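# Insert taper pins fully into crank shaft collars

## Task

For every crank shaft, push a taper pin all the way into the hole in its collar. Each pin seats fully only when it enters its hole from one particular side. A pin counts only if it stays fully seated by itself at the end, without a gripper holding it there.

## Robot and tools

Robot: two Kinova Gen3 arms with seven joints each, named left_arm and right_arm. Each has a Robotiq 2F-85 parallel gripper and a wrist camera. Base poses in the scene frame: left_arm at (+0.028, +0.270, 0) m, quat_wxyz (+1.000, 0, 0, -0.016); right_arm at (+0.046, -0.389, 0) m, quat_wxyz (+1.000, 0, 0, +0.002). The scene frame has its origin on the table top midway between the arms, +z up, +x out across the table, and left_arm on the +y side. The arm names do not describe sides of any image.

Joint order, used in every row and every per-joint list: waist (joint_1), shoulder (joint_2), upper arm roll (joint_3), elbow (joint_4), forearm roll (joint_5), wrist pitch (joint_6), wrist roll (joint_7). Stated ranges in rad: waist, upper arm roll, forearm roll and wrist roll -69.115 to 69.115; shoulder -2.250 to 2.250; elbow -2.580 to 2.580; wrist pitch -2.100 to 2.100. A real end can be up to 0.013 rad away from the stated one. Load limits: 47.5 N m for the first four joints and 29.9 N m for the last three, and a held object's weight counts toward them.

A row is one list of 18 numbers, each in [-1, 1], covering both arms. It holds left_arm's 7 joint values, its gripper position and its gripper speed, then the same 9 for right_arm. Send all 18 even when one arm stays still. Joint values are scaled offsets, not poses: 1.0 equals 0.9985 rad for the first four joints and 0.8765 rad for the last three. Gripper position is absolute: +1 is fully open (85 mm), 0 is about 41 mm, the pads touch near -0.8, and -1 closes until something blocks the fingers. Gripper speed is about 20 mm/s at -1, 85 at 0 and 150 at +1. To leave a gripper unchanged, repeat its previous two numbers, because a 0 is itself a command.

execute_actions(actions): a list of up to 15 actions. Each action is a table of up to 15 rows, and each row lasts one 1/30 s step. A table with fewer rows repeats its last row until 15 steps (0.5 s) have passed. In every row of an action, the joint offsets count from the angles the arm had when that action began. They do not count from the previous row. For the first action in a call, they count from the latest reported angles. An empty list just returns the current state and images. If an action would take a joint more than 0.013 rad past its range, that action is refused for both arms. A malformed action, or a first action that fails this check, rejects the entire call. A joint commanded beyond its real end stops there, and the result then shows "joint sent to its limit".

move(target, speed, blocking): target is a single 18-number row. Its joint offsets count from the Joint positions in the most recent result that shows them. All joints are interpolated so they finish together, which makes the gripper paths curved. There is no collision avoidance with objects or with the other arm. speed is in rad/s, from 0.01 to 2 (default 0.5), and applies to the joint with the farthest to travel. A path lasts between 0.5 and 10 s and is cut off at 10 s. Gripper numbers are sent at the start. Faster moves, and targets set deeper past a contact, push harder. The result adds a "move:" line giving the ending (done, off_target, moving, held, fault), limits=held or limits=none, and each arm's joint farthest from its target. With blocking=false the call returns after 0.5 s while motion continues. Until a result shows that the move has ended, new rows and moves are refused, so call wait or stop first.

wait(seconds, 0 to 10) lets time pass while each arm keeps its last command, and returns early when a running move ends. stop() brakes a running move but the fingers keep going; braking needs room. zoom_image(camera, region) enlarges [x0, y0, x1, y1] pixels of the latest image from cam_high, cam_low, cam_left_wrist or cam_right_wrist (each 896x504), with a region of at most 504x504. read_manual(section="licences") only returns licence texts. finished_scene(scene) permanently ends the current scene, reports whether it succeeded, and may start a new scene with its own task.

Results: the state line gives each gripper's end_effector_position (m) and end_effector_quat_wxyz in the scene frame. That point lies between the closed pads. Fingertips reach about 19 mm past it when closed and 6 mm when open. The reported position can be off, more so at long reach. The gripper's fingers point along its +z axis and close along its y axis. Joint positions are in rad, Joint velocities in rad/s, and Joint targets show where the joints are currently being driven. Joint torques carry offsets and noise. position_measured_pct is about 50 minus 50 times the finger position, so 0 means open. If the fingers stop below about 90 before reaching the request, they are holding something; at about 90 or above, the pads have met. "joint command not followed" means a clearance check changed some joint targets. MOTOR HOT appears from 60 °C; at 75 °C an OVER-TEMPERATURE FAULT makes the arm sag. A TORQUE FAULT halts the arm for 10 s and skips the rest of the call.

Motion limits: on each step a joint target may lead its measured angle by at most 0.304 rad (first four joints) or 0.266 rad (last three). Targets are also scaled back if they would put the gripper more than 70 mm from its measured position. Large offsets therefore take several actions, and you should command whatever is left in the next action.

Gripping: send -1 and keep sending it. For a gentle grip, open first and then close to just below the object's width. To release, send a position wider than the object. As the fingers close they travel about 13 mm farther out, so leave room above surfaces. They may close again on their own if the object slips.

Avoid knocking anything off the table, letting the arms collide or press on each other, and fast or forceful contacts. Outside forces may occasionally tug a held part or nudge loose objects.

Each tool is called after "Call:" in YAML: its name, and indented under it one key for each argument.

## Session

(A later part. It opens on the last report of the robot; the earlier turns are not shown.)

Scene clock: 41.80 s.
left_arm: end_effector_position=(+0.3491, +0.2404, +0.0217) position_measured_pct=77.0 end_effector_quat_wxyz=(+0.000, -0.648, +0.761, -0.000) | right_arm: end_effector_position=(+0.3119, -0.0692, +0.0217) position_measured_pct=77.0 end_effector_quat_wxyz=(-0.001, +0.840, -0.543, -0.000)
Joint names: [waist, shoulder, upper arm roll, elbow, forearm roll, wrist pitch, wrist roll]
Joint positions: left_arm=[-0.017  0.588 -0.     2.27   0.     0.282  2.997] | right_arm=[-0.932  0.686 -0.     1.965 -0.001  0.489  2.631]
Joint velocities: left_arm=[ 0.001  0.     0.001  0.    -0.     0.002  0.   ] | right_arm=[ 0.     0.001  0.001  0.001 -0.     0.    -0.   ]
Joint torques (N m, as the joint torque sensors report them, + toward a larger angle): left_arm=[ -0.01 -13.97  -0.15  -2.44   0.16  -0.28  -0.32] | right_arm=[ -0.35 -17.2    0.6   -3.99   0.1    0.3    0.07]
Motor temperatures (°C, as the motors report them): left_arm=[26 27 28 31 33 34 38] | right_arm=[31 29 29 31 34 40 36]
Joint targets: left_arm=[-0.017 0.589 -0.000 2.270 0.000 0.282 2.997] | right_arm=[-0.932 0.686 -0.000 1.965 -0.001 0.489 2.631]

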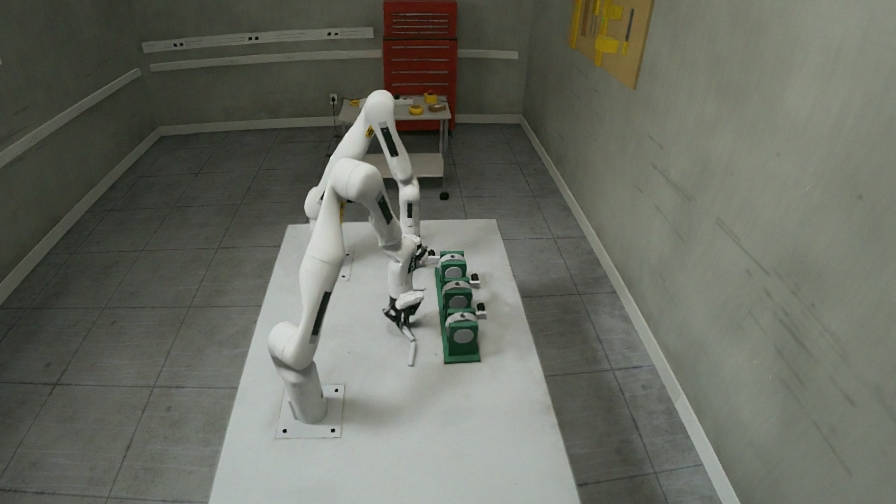

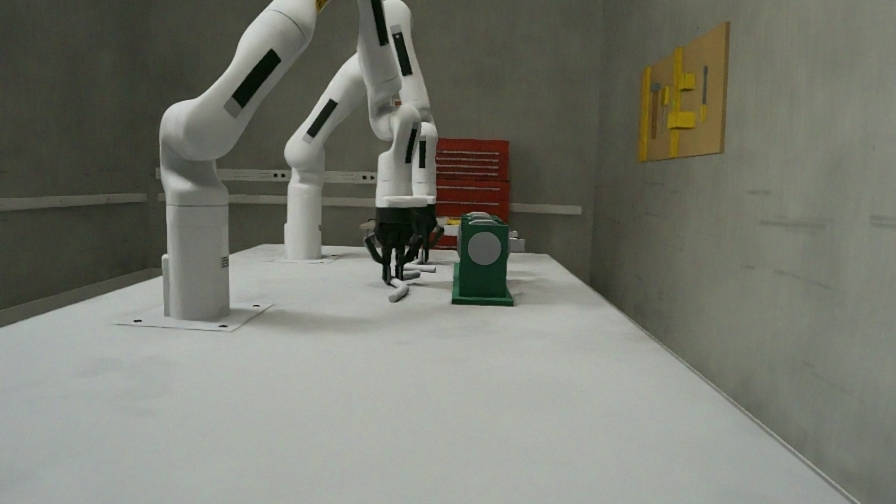

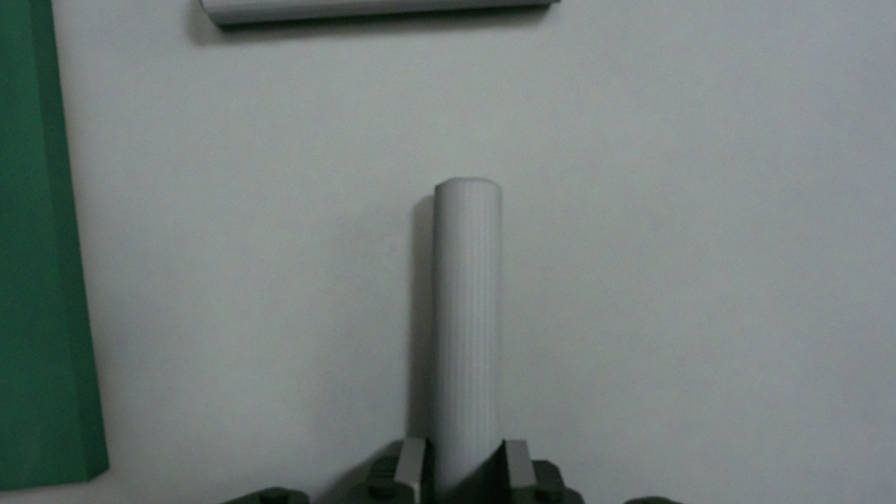

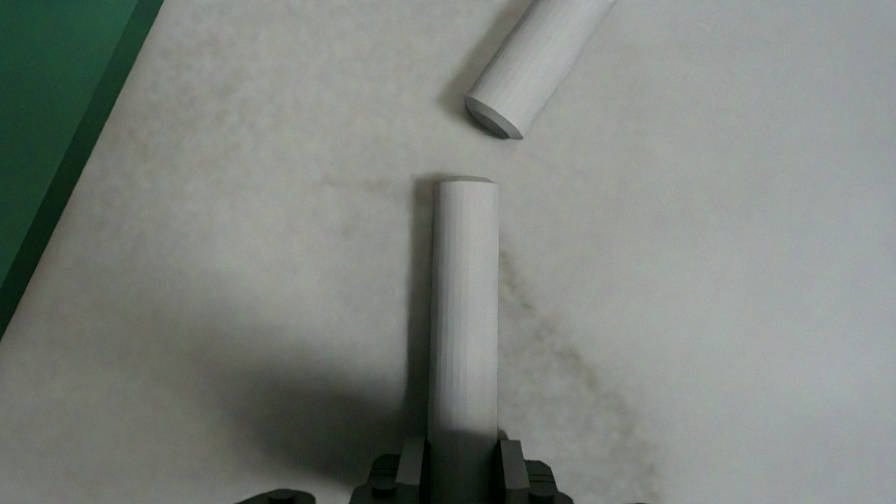

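Call:
move:
  target: [0,-0.1,0,0,0,0.114,0,-1,0,0,-0.075,0,0,0,0.0855,0,-1,0]
  speed: 0.3

Call:
move:
  target: [-0.4,-0.3,0,0,0,-0.6,-1,-1,0,0.07,-0.411,0,0.335,0,-0.95,-0.7,-1,0]
  speed: 1.0

Scene clock: 44.47 s.
left_arm: end_effector_position=(+0.3427, +0.2404, +0.0534) position_measured_pct=77.0 end_effector_quat_wxyz=(+0.000, -0.648, +0.761, -0.000) | right_arm: end_effector_position=(+0.3091, -0.0730, +0.0525) position_measured_pct=77.0 end_effector_quat_wxyz=(-0.001, +0.840, -0.543, -0.000)
Joint names: [waist, shoulder, upper arm roll, elbow, forearm roll, wrist pitch, wrist roll]
Joint positions: left_arm=[-0.017  0.489 -0.     2.27   0.     0.382  2.997] | right_arm=[-0.932  0.612 -0.     1.965 -0.001  0.564  2.631]
Joint velocities: left_arm=[-0.001 -0.002  0.002 -0.001 -0.     0.001  0.   ] | right_arm=[-0.    -0.001 -0.001 -0.    -0.    -0.     0.   ]
Joint torques (N m, as the joint torque sensors report them, + toward a larger angle): left_arm=[ -0.37 -13.62   0.03  -3.65  -0.05  -0.22  -0.31] | right_arm=[ -0.57 -17.93   0.69  -4.27   0.06   0.19   0.  ]
Motor temperatures (°C, as the motors report them): left_arm=[26 27 28 31 33 34 38] | right_arm=[31 29 29 31 34 40 36]
Joint targets: left_arm=[-0.017 0.489 -0.000 2.270 0.000 0.382 2.997] | right_arm=[-0.932 0.611 -0.000 1.965 -0.001 0.564 2.631]
move: done; limits=none; left_arm: farthest joint: the shoulder, 0.001 radians from its target (0.100 radians at the start); right_arm: farthest joint: the waist, 0.000 radians from its target (0.000 radians at the start)

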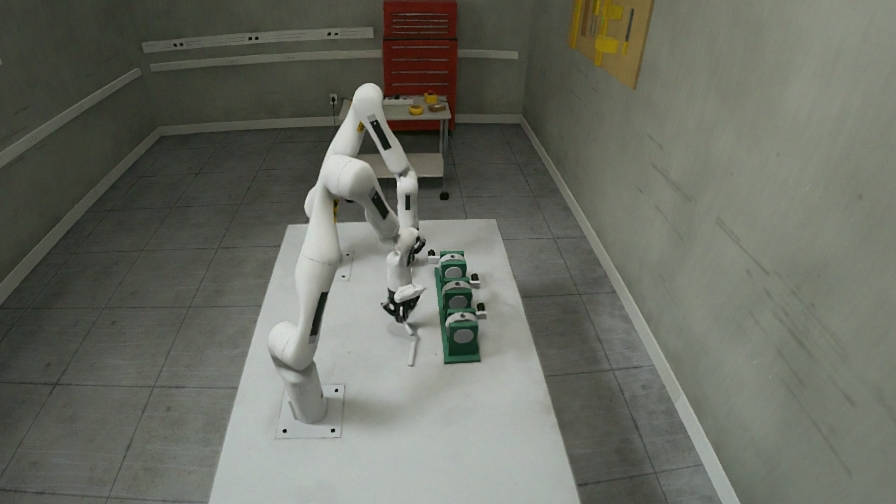

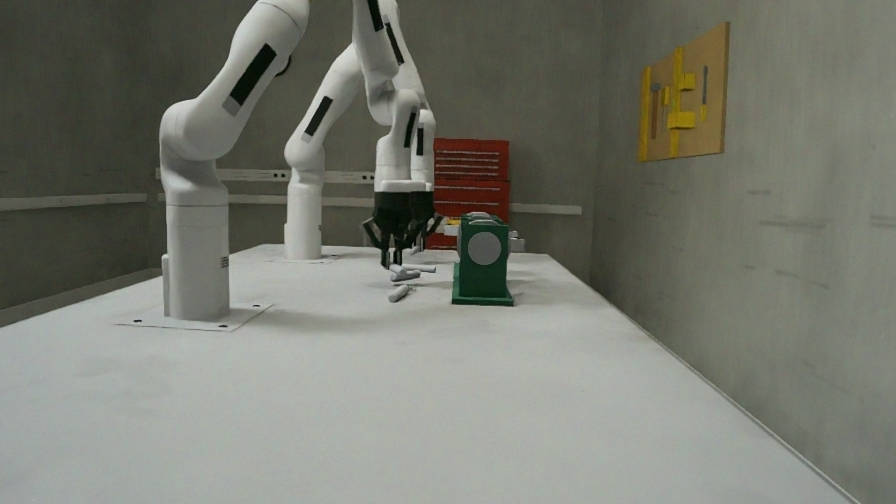

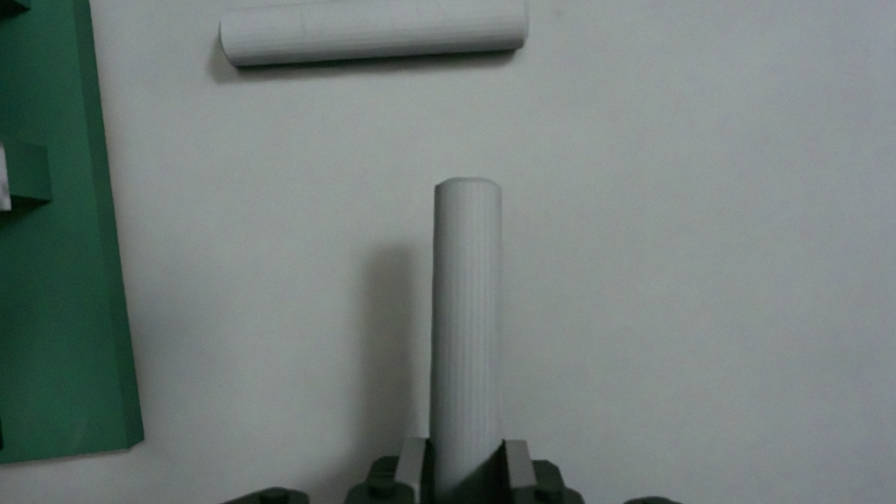

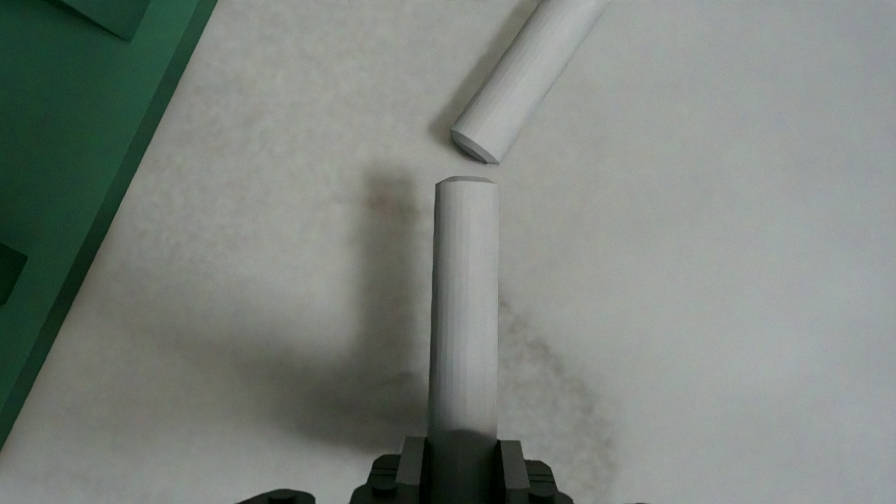

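Scene clock: 45.97 s.
left_arm: end_effector_position=(+0.5066, +0.4367, +0.2431) position_measured_pct=77.0 end_effector_quat_wxyz=(+0.400, -0.412, +0.818, -0.033) | right_arm: end_effector_position=(+0.4003, -0.0105, +0.2540) position_measured_pct=77.0 end_effector_quat_wxyz=(+0.430, -0.547, +0.712, +0.091)
Joint names: [waist, shoulder, upper arm roll, elbow, forearm roll, wrist pitch, wrist roll]
Joint positions: left_arm=[-0.416  0.189 -0.     2.27   0.    -0.144  2.121] | right_arm=[-0.862  0.201 -0.     2.299 -0.001 -0.269  2.017]
Joint velocities: left_arm=[-0.003 -0.002 -0.001 -0.     0.     0.001 -0.   ] | right_arm=[ 0.    -0.003 -0.     0.     0.001  0.001 -0.   ]
Joint torques (N m, as the joint torque sensors report them, + toward a larger angle): left_arm=[ -0.02 -13.48  -0.19  -8.75   0.    -2.75   0.1 ] | right_arm=[ -0.24 -12.92   0.33  -8.59   0.07  -2.61   0.05]
Motor temperatures (°C, as the motors report them): left_arm=[26 27 28 31 33 34 38] | right_arm=[31 29 29 31 34 40 36]
Joint targets: left_arm=[-0.416 0.189 -0.000 2.270 0.000 -0.144 2.121] | right_arm=[-0.862 0.201 -0.000 2.299 -0.001 -0.269 2.017]
move: done; limits=none; left_arm: farthest joint: the waist, 0.000 radians from its target (0.400 radians at the start); right_arm: farthest joint: the waist, 0.000 radians from its target (0.070 radians at the start)

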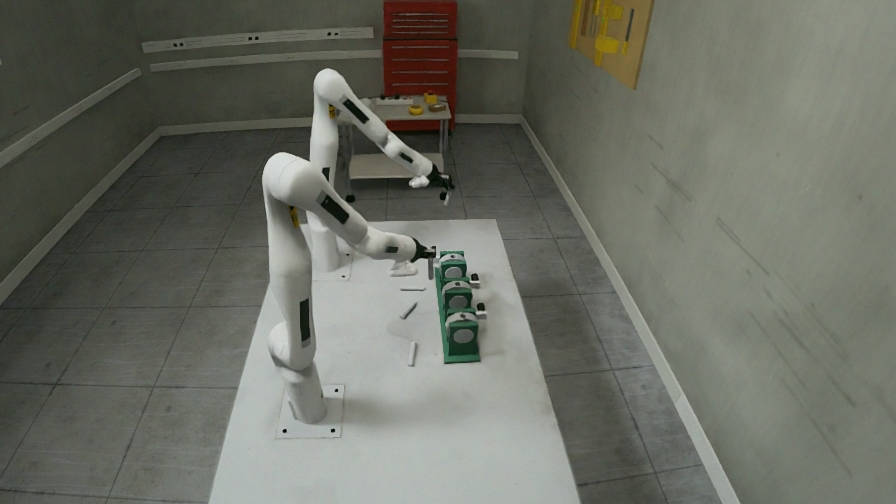

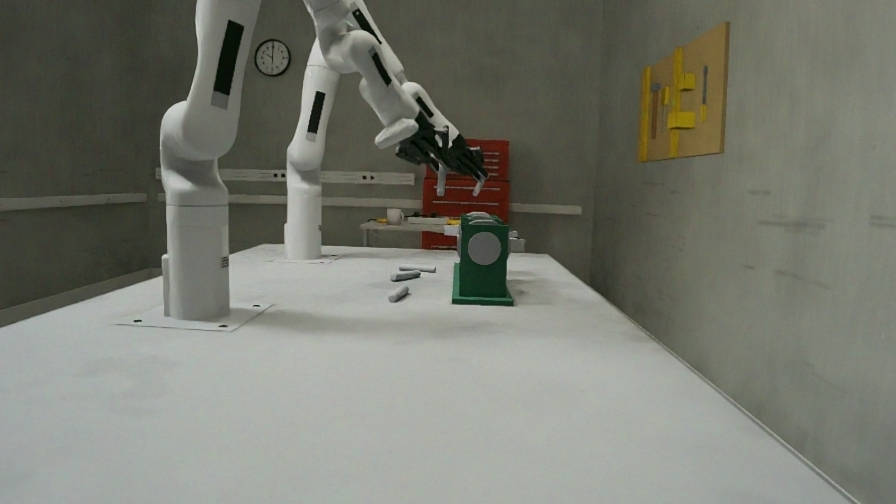

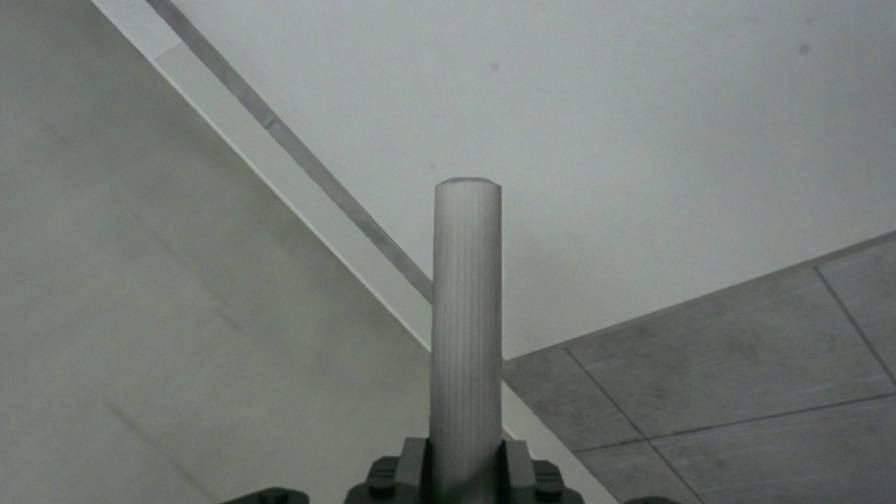

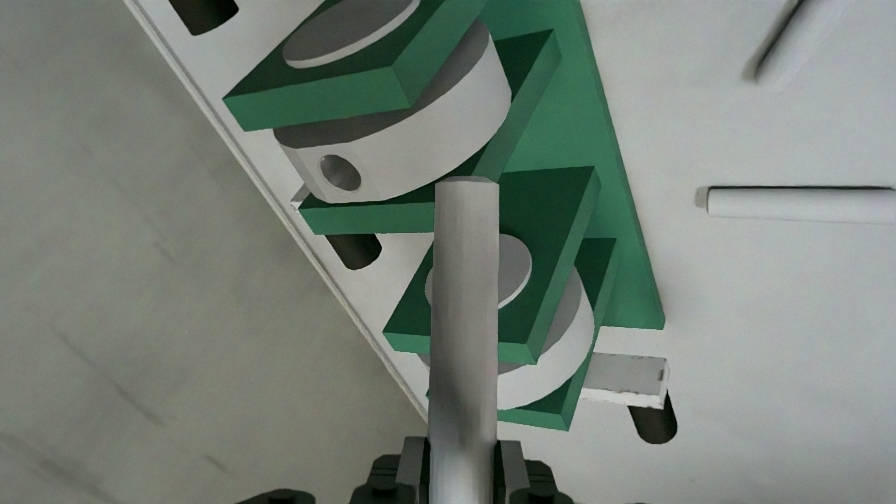

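Call:
move:
  target: [0.15,0,0,0,0,-0.95,-0.6275,-1,0,0.143,0.3,0,0.121,0.001,-0.9,-0.509,-1,0]
  speed: 1.0

Call:
move:
  target: [0,0,0,0,0,0,0,-1,0,0,0.4093,0,0.0799,0,-0.8906,0,-1,0]
  speed: 0.9

Scene clock: 47.70 s.
left_arm: end_effector_position=(+0.6050, +0.3823, +0.4815) position_measured_pct=77.0 end_effector_quat_wxyz=(+0.732, -0.079, +0.671, +0.086) | right_arm: end_effector_position=(+0.4886, -0.0310, +0.2576) position_measured_pct=77.0 end_effector_quat_wxyz=(+0.558, -0.284, +0.751, +0.211)
Joint names: [waist, shoulder, upper arm roll, elbow, forearm roll, wrist pitch, wrist roll]
Joint positions: left_arm=[-0.266  0.189 -0.     2.27   0.    -0.976  1.571] | right_arm=[-0.72   0.501 -0.     2.42   0.    -1.058  1.571]
Joint velocities: left_arm=[ 0.002  0.    -0.    -0.     0.    -0.002 -0.   ] | right_arm=[ 0.001  0.003 -0.002  0.001 -0.    -0.001  0.   ]
Joint torques (N m, as the joint torque sensors report them, + toward a larger angle): left_arm=[  0.04 -13.83  -0.46 -10.    -0.01  -3.77  -0.17] | right_arm=[ -0.26 -16.15   0.53  -5.23   0.17  -3.06  -0.13]
Motor temperatures (°C, as the motors report them): left_arm=[26 27 28 31 33 34 38] | right_arm=[31 29 29 31 34 40 36]
Joint targets: left_arm=[-0.266 0.189 -0.000 2.270 0.000 -0.976 1.571] | right_arm=[-0.719 0.501 -0.000 2.420 0.000 -1.058 1.571]
move: done; limits=none; left_arm: farthest joint: the waist, 0.000 radians from its target (0.150 radians at the start); right_arm: farthest joint: the waist, 0.000 radians from its target (0.143 radians at the start)

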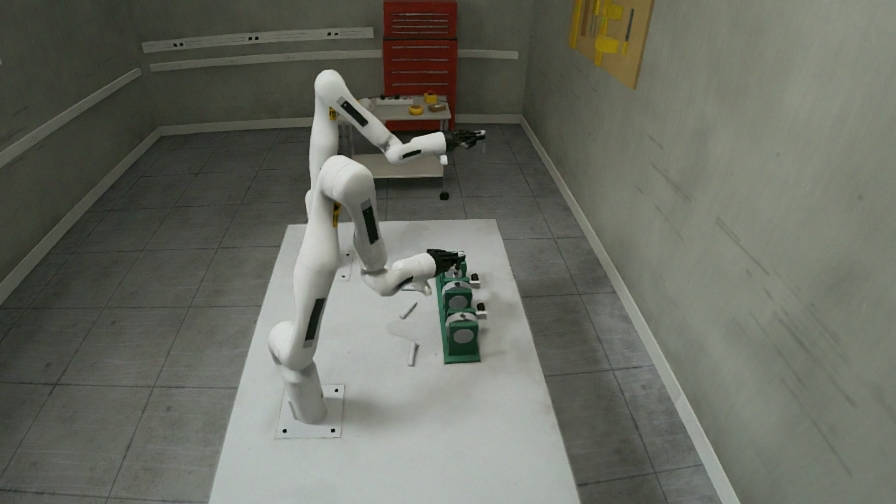

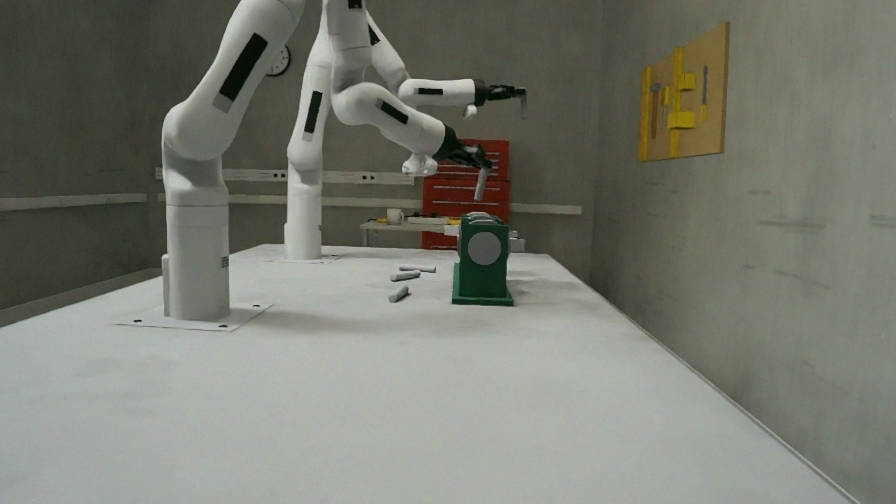

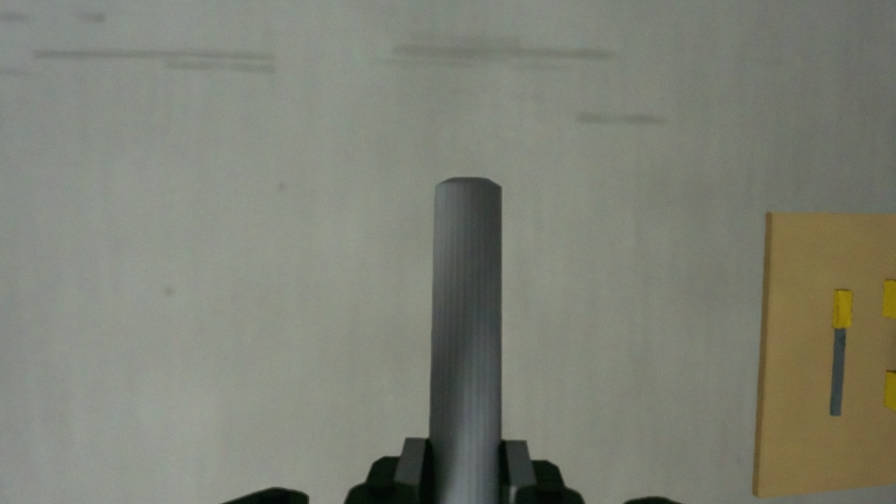

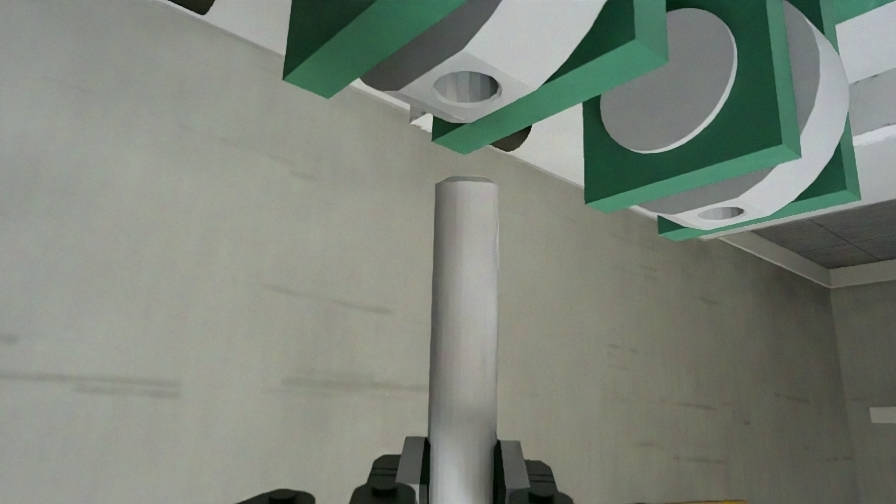

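Scene clock: 49.17 s.
left_arm: end_effector_position=(+0.6050, +0.3823, +0.4815) position_measured_pct=77.0 end_effector_quat_wxyz=(+0.732, -0.079, +0.671, +0.086) | right_arm: end_effector_position=(+0.4821, -0.0368, +0.2403) position_measured_pct=77.0 end_effector_quat_wxyz=(+0.662, -0.250, +0.661, +0.250)
Joint names: [waist, shoulder, upper arm roll, elbow, forearm roll, wrist pitch, wrist roll]
Joint positions: left_arm=[-0.266  0.189 -0.     2.27   0.    -0.976  1.571] | right_arm=[-0.72   0.909 -0.     2.5    0.    -1.838  1.571]
Joint velocities: left_arm=[-0.    -0.    -0.003 -0.     0.    -0.001 -0.   ] | right_arm=[ 0.     0.004 -0.     0.001 -0.    -0.001  0.   ]
Joint torques (N m, as the joint torque sensors report them, + toward a larger angle): left_arm=[ -0.33 -14.4   -0.15  -9.57  -0.03  -3.64  -0.39] | right_arm=[ -0.25 -17.57   0.94  -0.86   0.1   -3.4   -0.06]
Motor temperatures (°C, as the motors report them): left_arm=[26 27 28 31 33 34 38] | right_arm=[31 29 29 31 34 40 36]
Joint targets: left_arm=[-0.266 0.189 -0.000 2.270 0.000 -0.976 1.571] | right_arm=[-0.720 0.909 -0.000 2.500 0.000 -1.839 1.571]
move: done; limits=none; left_arm: farthest joint: the waist, 0.000 radians from its target (0.000 radians at the start); right_arm: farthest joint: the shoulder, 0.001 radians from its target (0.409 radians at the start)

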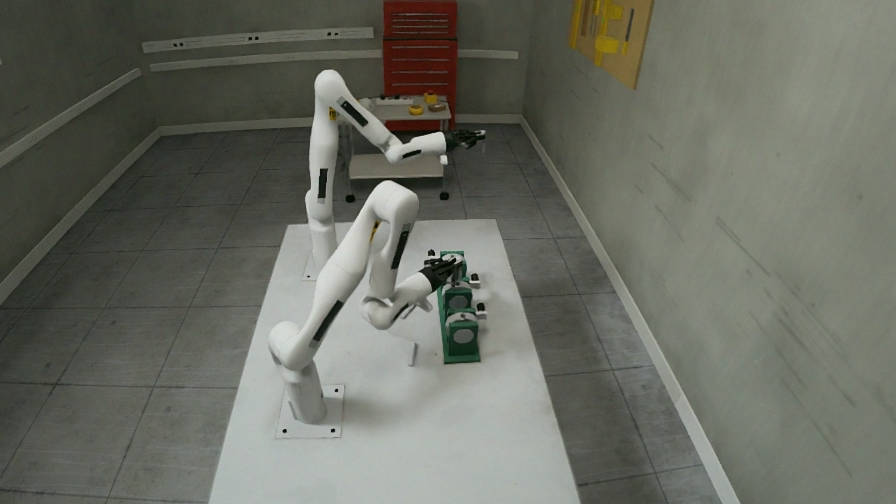

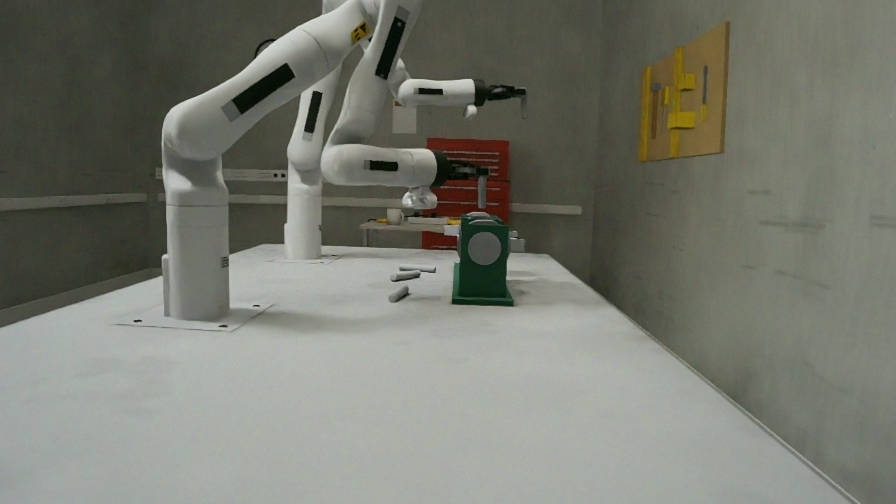

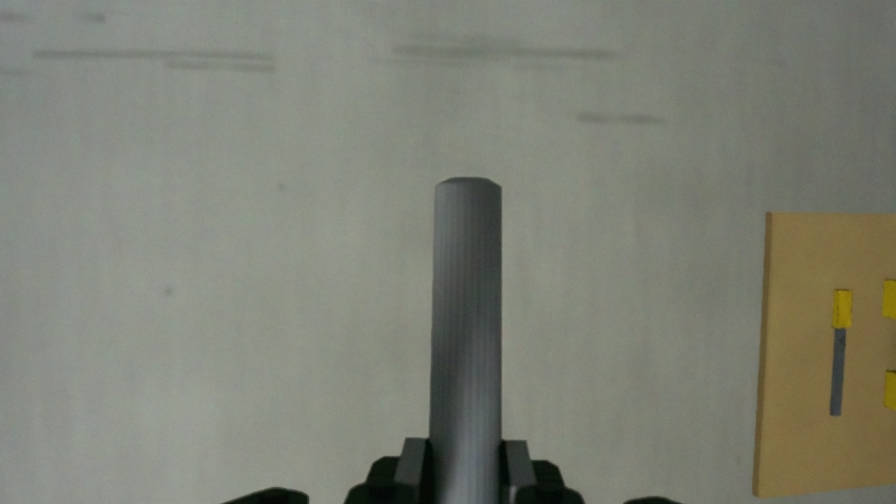

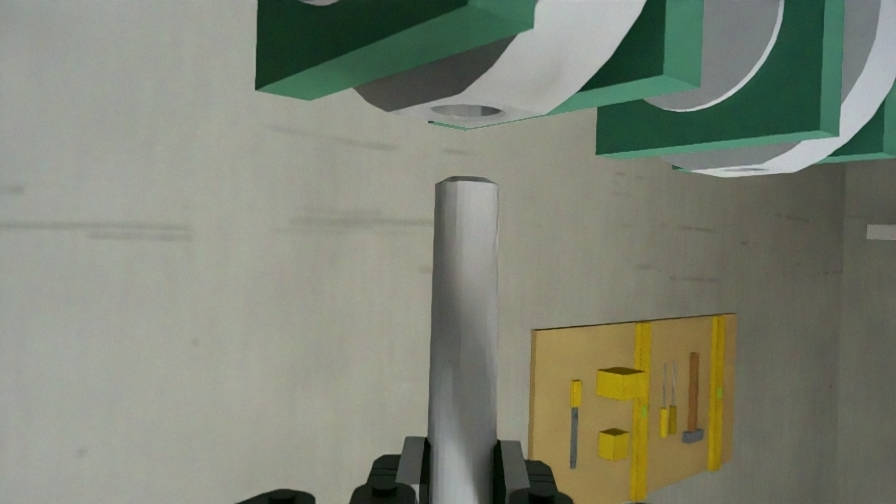

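Call:
move:
  target: [0,0,0,0,0,0,0,-1,0,0,0.0497,0,-0.0084,0,-0.0471,0,-1,0]
  speed: 0.1

Call:
zoom_image:
  camera: "cam_low"
  region: [440,160,530,240]

Call:
zoom_image:
  camera: "cam_right_wrist"
  region: [390,110,550,230]

Scene clock: 50.40 s.
left_arm: end_effector_position=(+0.6050, +0.3823, +0.4815) position_measured_pct=77.0 end_effector_quat_wxyz=(+0.732, -0.079, +0.671, +0.086) | right_arm: end_effector_position=(+0.4821, -0.0368, +0.2274) position_measured_pct=77.0 end_effector_quat_wxyz=(+0.662, -0.250, +0.661, +0.250)
Joint names: [waist, shoulder, upper arm roll, elbow, forearm roll, wrist pitch, wrist roll]
Joint positions: left_arm=[-0.266  0.189 -0.     2.27   0.    -0.976  1.571] | right_arm=[-0.72   0.958 -0.     2.491  0.    -1.88   1.571]
Joint velocities: left_arm=[-0.001  0.     0.     0.     0.     0.     0.   ] | right_arm=[ 0.     0.004 -0.001 -0.     0.    -0.001  0.   ]
Joint torques (N m, as the joint torque sensors report them, + toward a larger angle): left_arm=[ -0.18 -13.99  -0.59 -10.08  -0.08  -3.6   -0.25] | right_arm=[  0.5  -18.48   0.4    0.02   0.05  -3.2   -0.16]
Motor temperatures (°C, as the motors report them): left_arm=[26 27 28 31 33 34 38] | right_arm=[31 29 29 31 34 40 36]
Joint targets: left_arm=[-0.266 0.189 -0.000 2.270 0.000 -0.976 1.571] | right_arm=[-0.720 0.959 -0.000 2.491 0.000 -1.880 1.571]
move: done; limits=none; left_arm: farthest joint: the waist, 0.000 radians from its target (0.000 radians at the start); right_arm: farthest joint: the waist, 0.000 radians from its target (0.000 radians at the start)

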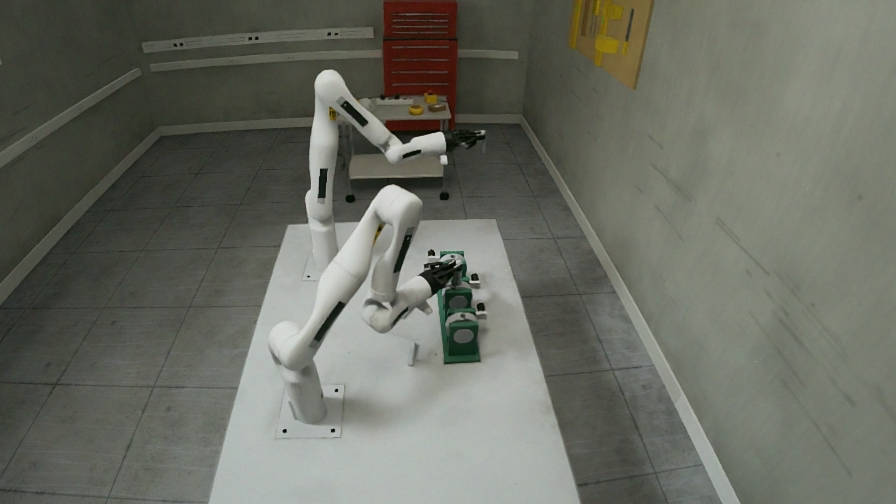

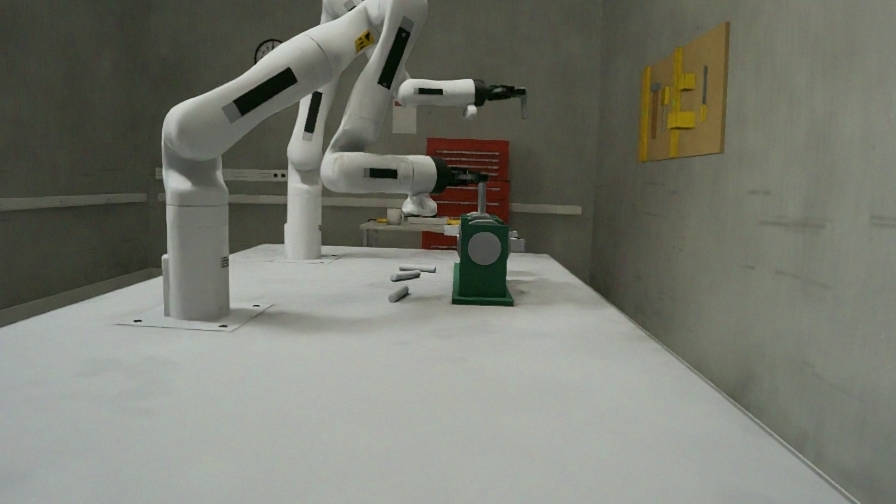

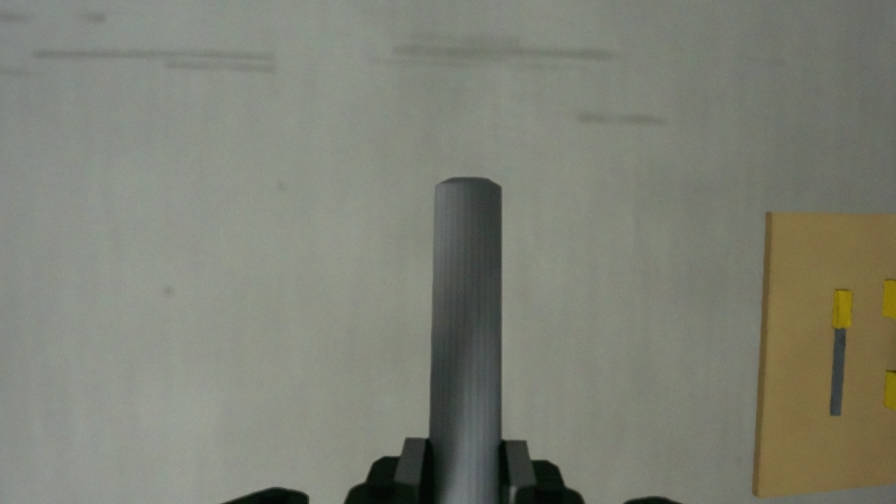

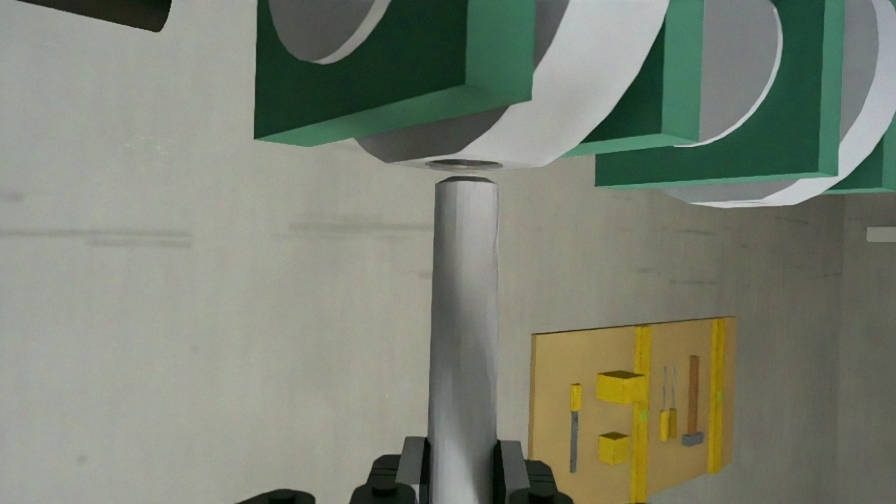

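Region (440, 160, 530, 240) of cam_low's 896x504 image, scaled by 5.600, with more detail than that image has.

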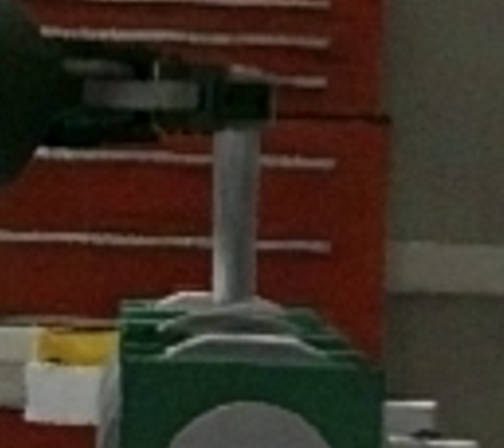

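Region (390, 110, 550, 230) of cam_right_wrist's 896x504 image, scaled by 3.150; it fills the top 378 rows of this view, and the rest is white.

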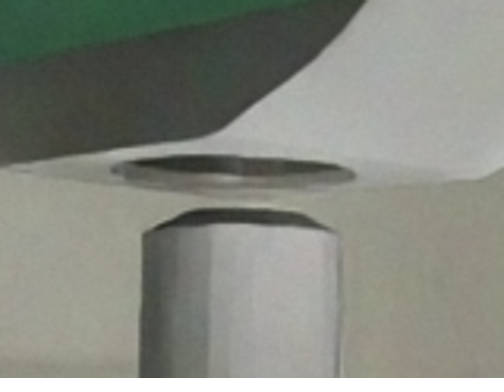

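Call:
move:
  target: [0,0,0,0,0,0,0,-1,0,0,0.0445,0,-0.0094,0,-0.04,0,-1,0]
  speed: 0.05

Scene clock: 51.77 s.
left_arm: end_effector_position=(+0.6050, +0.3823, +0.4815) position_measured_pct=77.0 end_effector_quat_wxyz=(+0.732, -0.079, +0.671, +0.086) | right_arm: end_effector_position=(+0.4823, -0.0371, +0.2155) position_measured_pct=77.0 end_effector_quat_wxyz=(+0.662, -0.250, +0.661, +0.250)
Joint names: [waist, shoulder, upper arm roll, elbow, forearm roll, wrist pitch, wrist roll]
Joint positions: left_arm=[-0.266  0.189 -0.     2.27   0.    -0.976  1.571] | right_arm=[-0.719  1.002  0.     2.482 -0.    -1.915  1.571]
Joint velocities: left_arm=[-0.    -0.    -0.    -0.    -0.    -0.001  0.   ] | right_arm=[ 0.     0.001 -0.     0.     0.     0.002 -0.   ]
Joint torques (N m, as the joint torque sensors report them, + toward a larger angle): left_arm=[  0.01 -13.96   0.06  -9.33   0.24  -3.62  -0.17] | right_arm=[ -0.29 -18.34   0.3    0.29   0.33  -3.38  -0.09]
Motor temperatures (°C, as the motors report them): left_arm=[26 27 28 31 33 34 38] | right_arm=[31 29 29 31 34 40 36]
Joint targets: left_arm=[-0.266 0.189 -0.000 2.270 0.000 -0.976 1.571] | right_arm=[-0.720 1.003 -0.000 2.482 0.000 -1.915 1.571]
move: done; limits=none; left_arm: farthest joint: the waist, 0.000 radians from its target (0.000 radians at the start); right_arm: farthest joint: the waist, 0.001 radians from its target (0.000 radians at the start)

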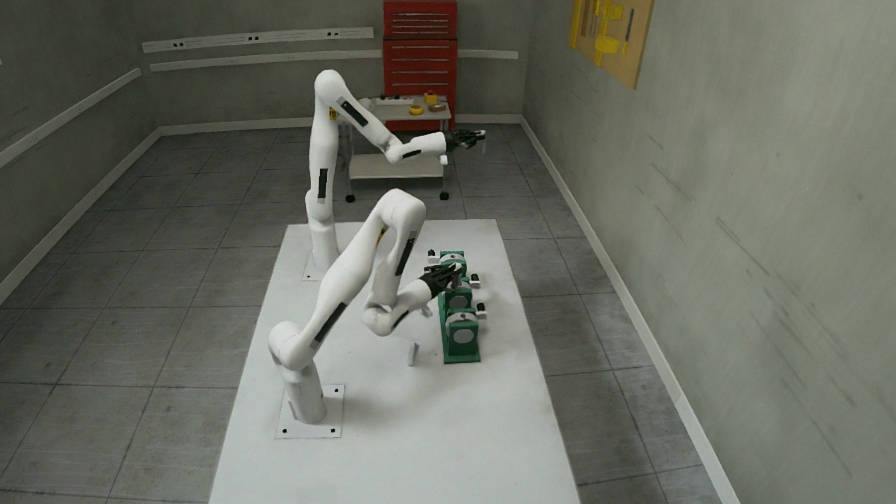

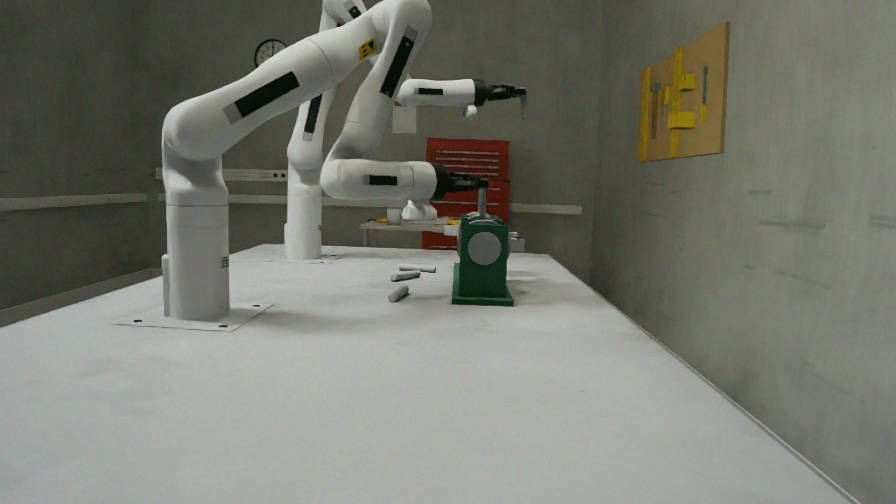

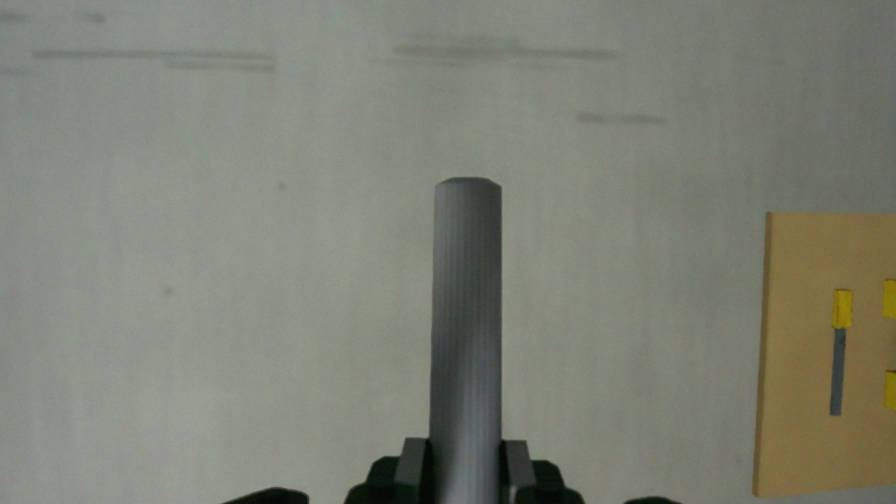

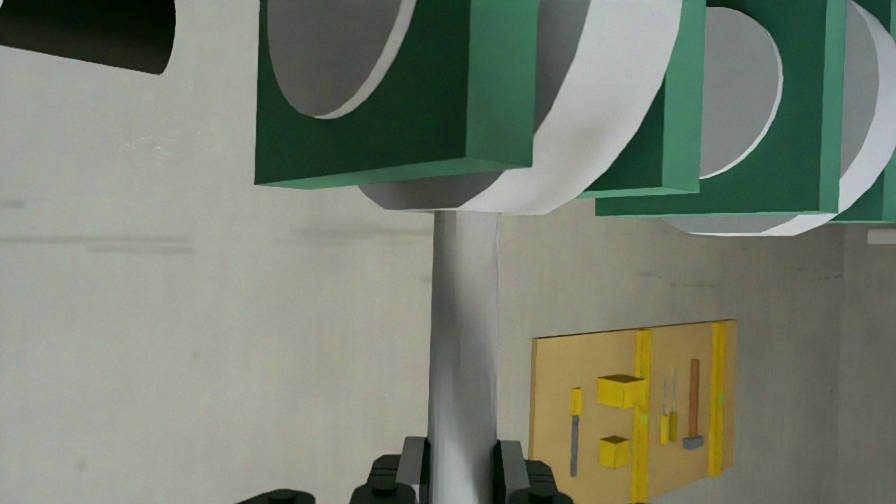

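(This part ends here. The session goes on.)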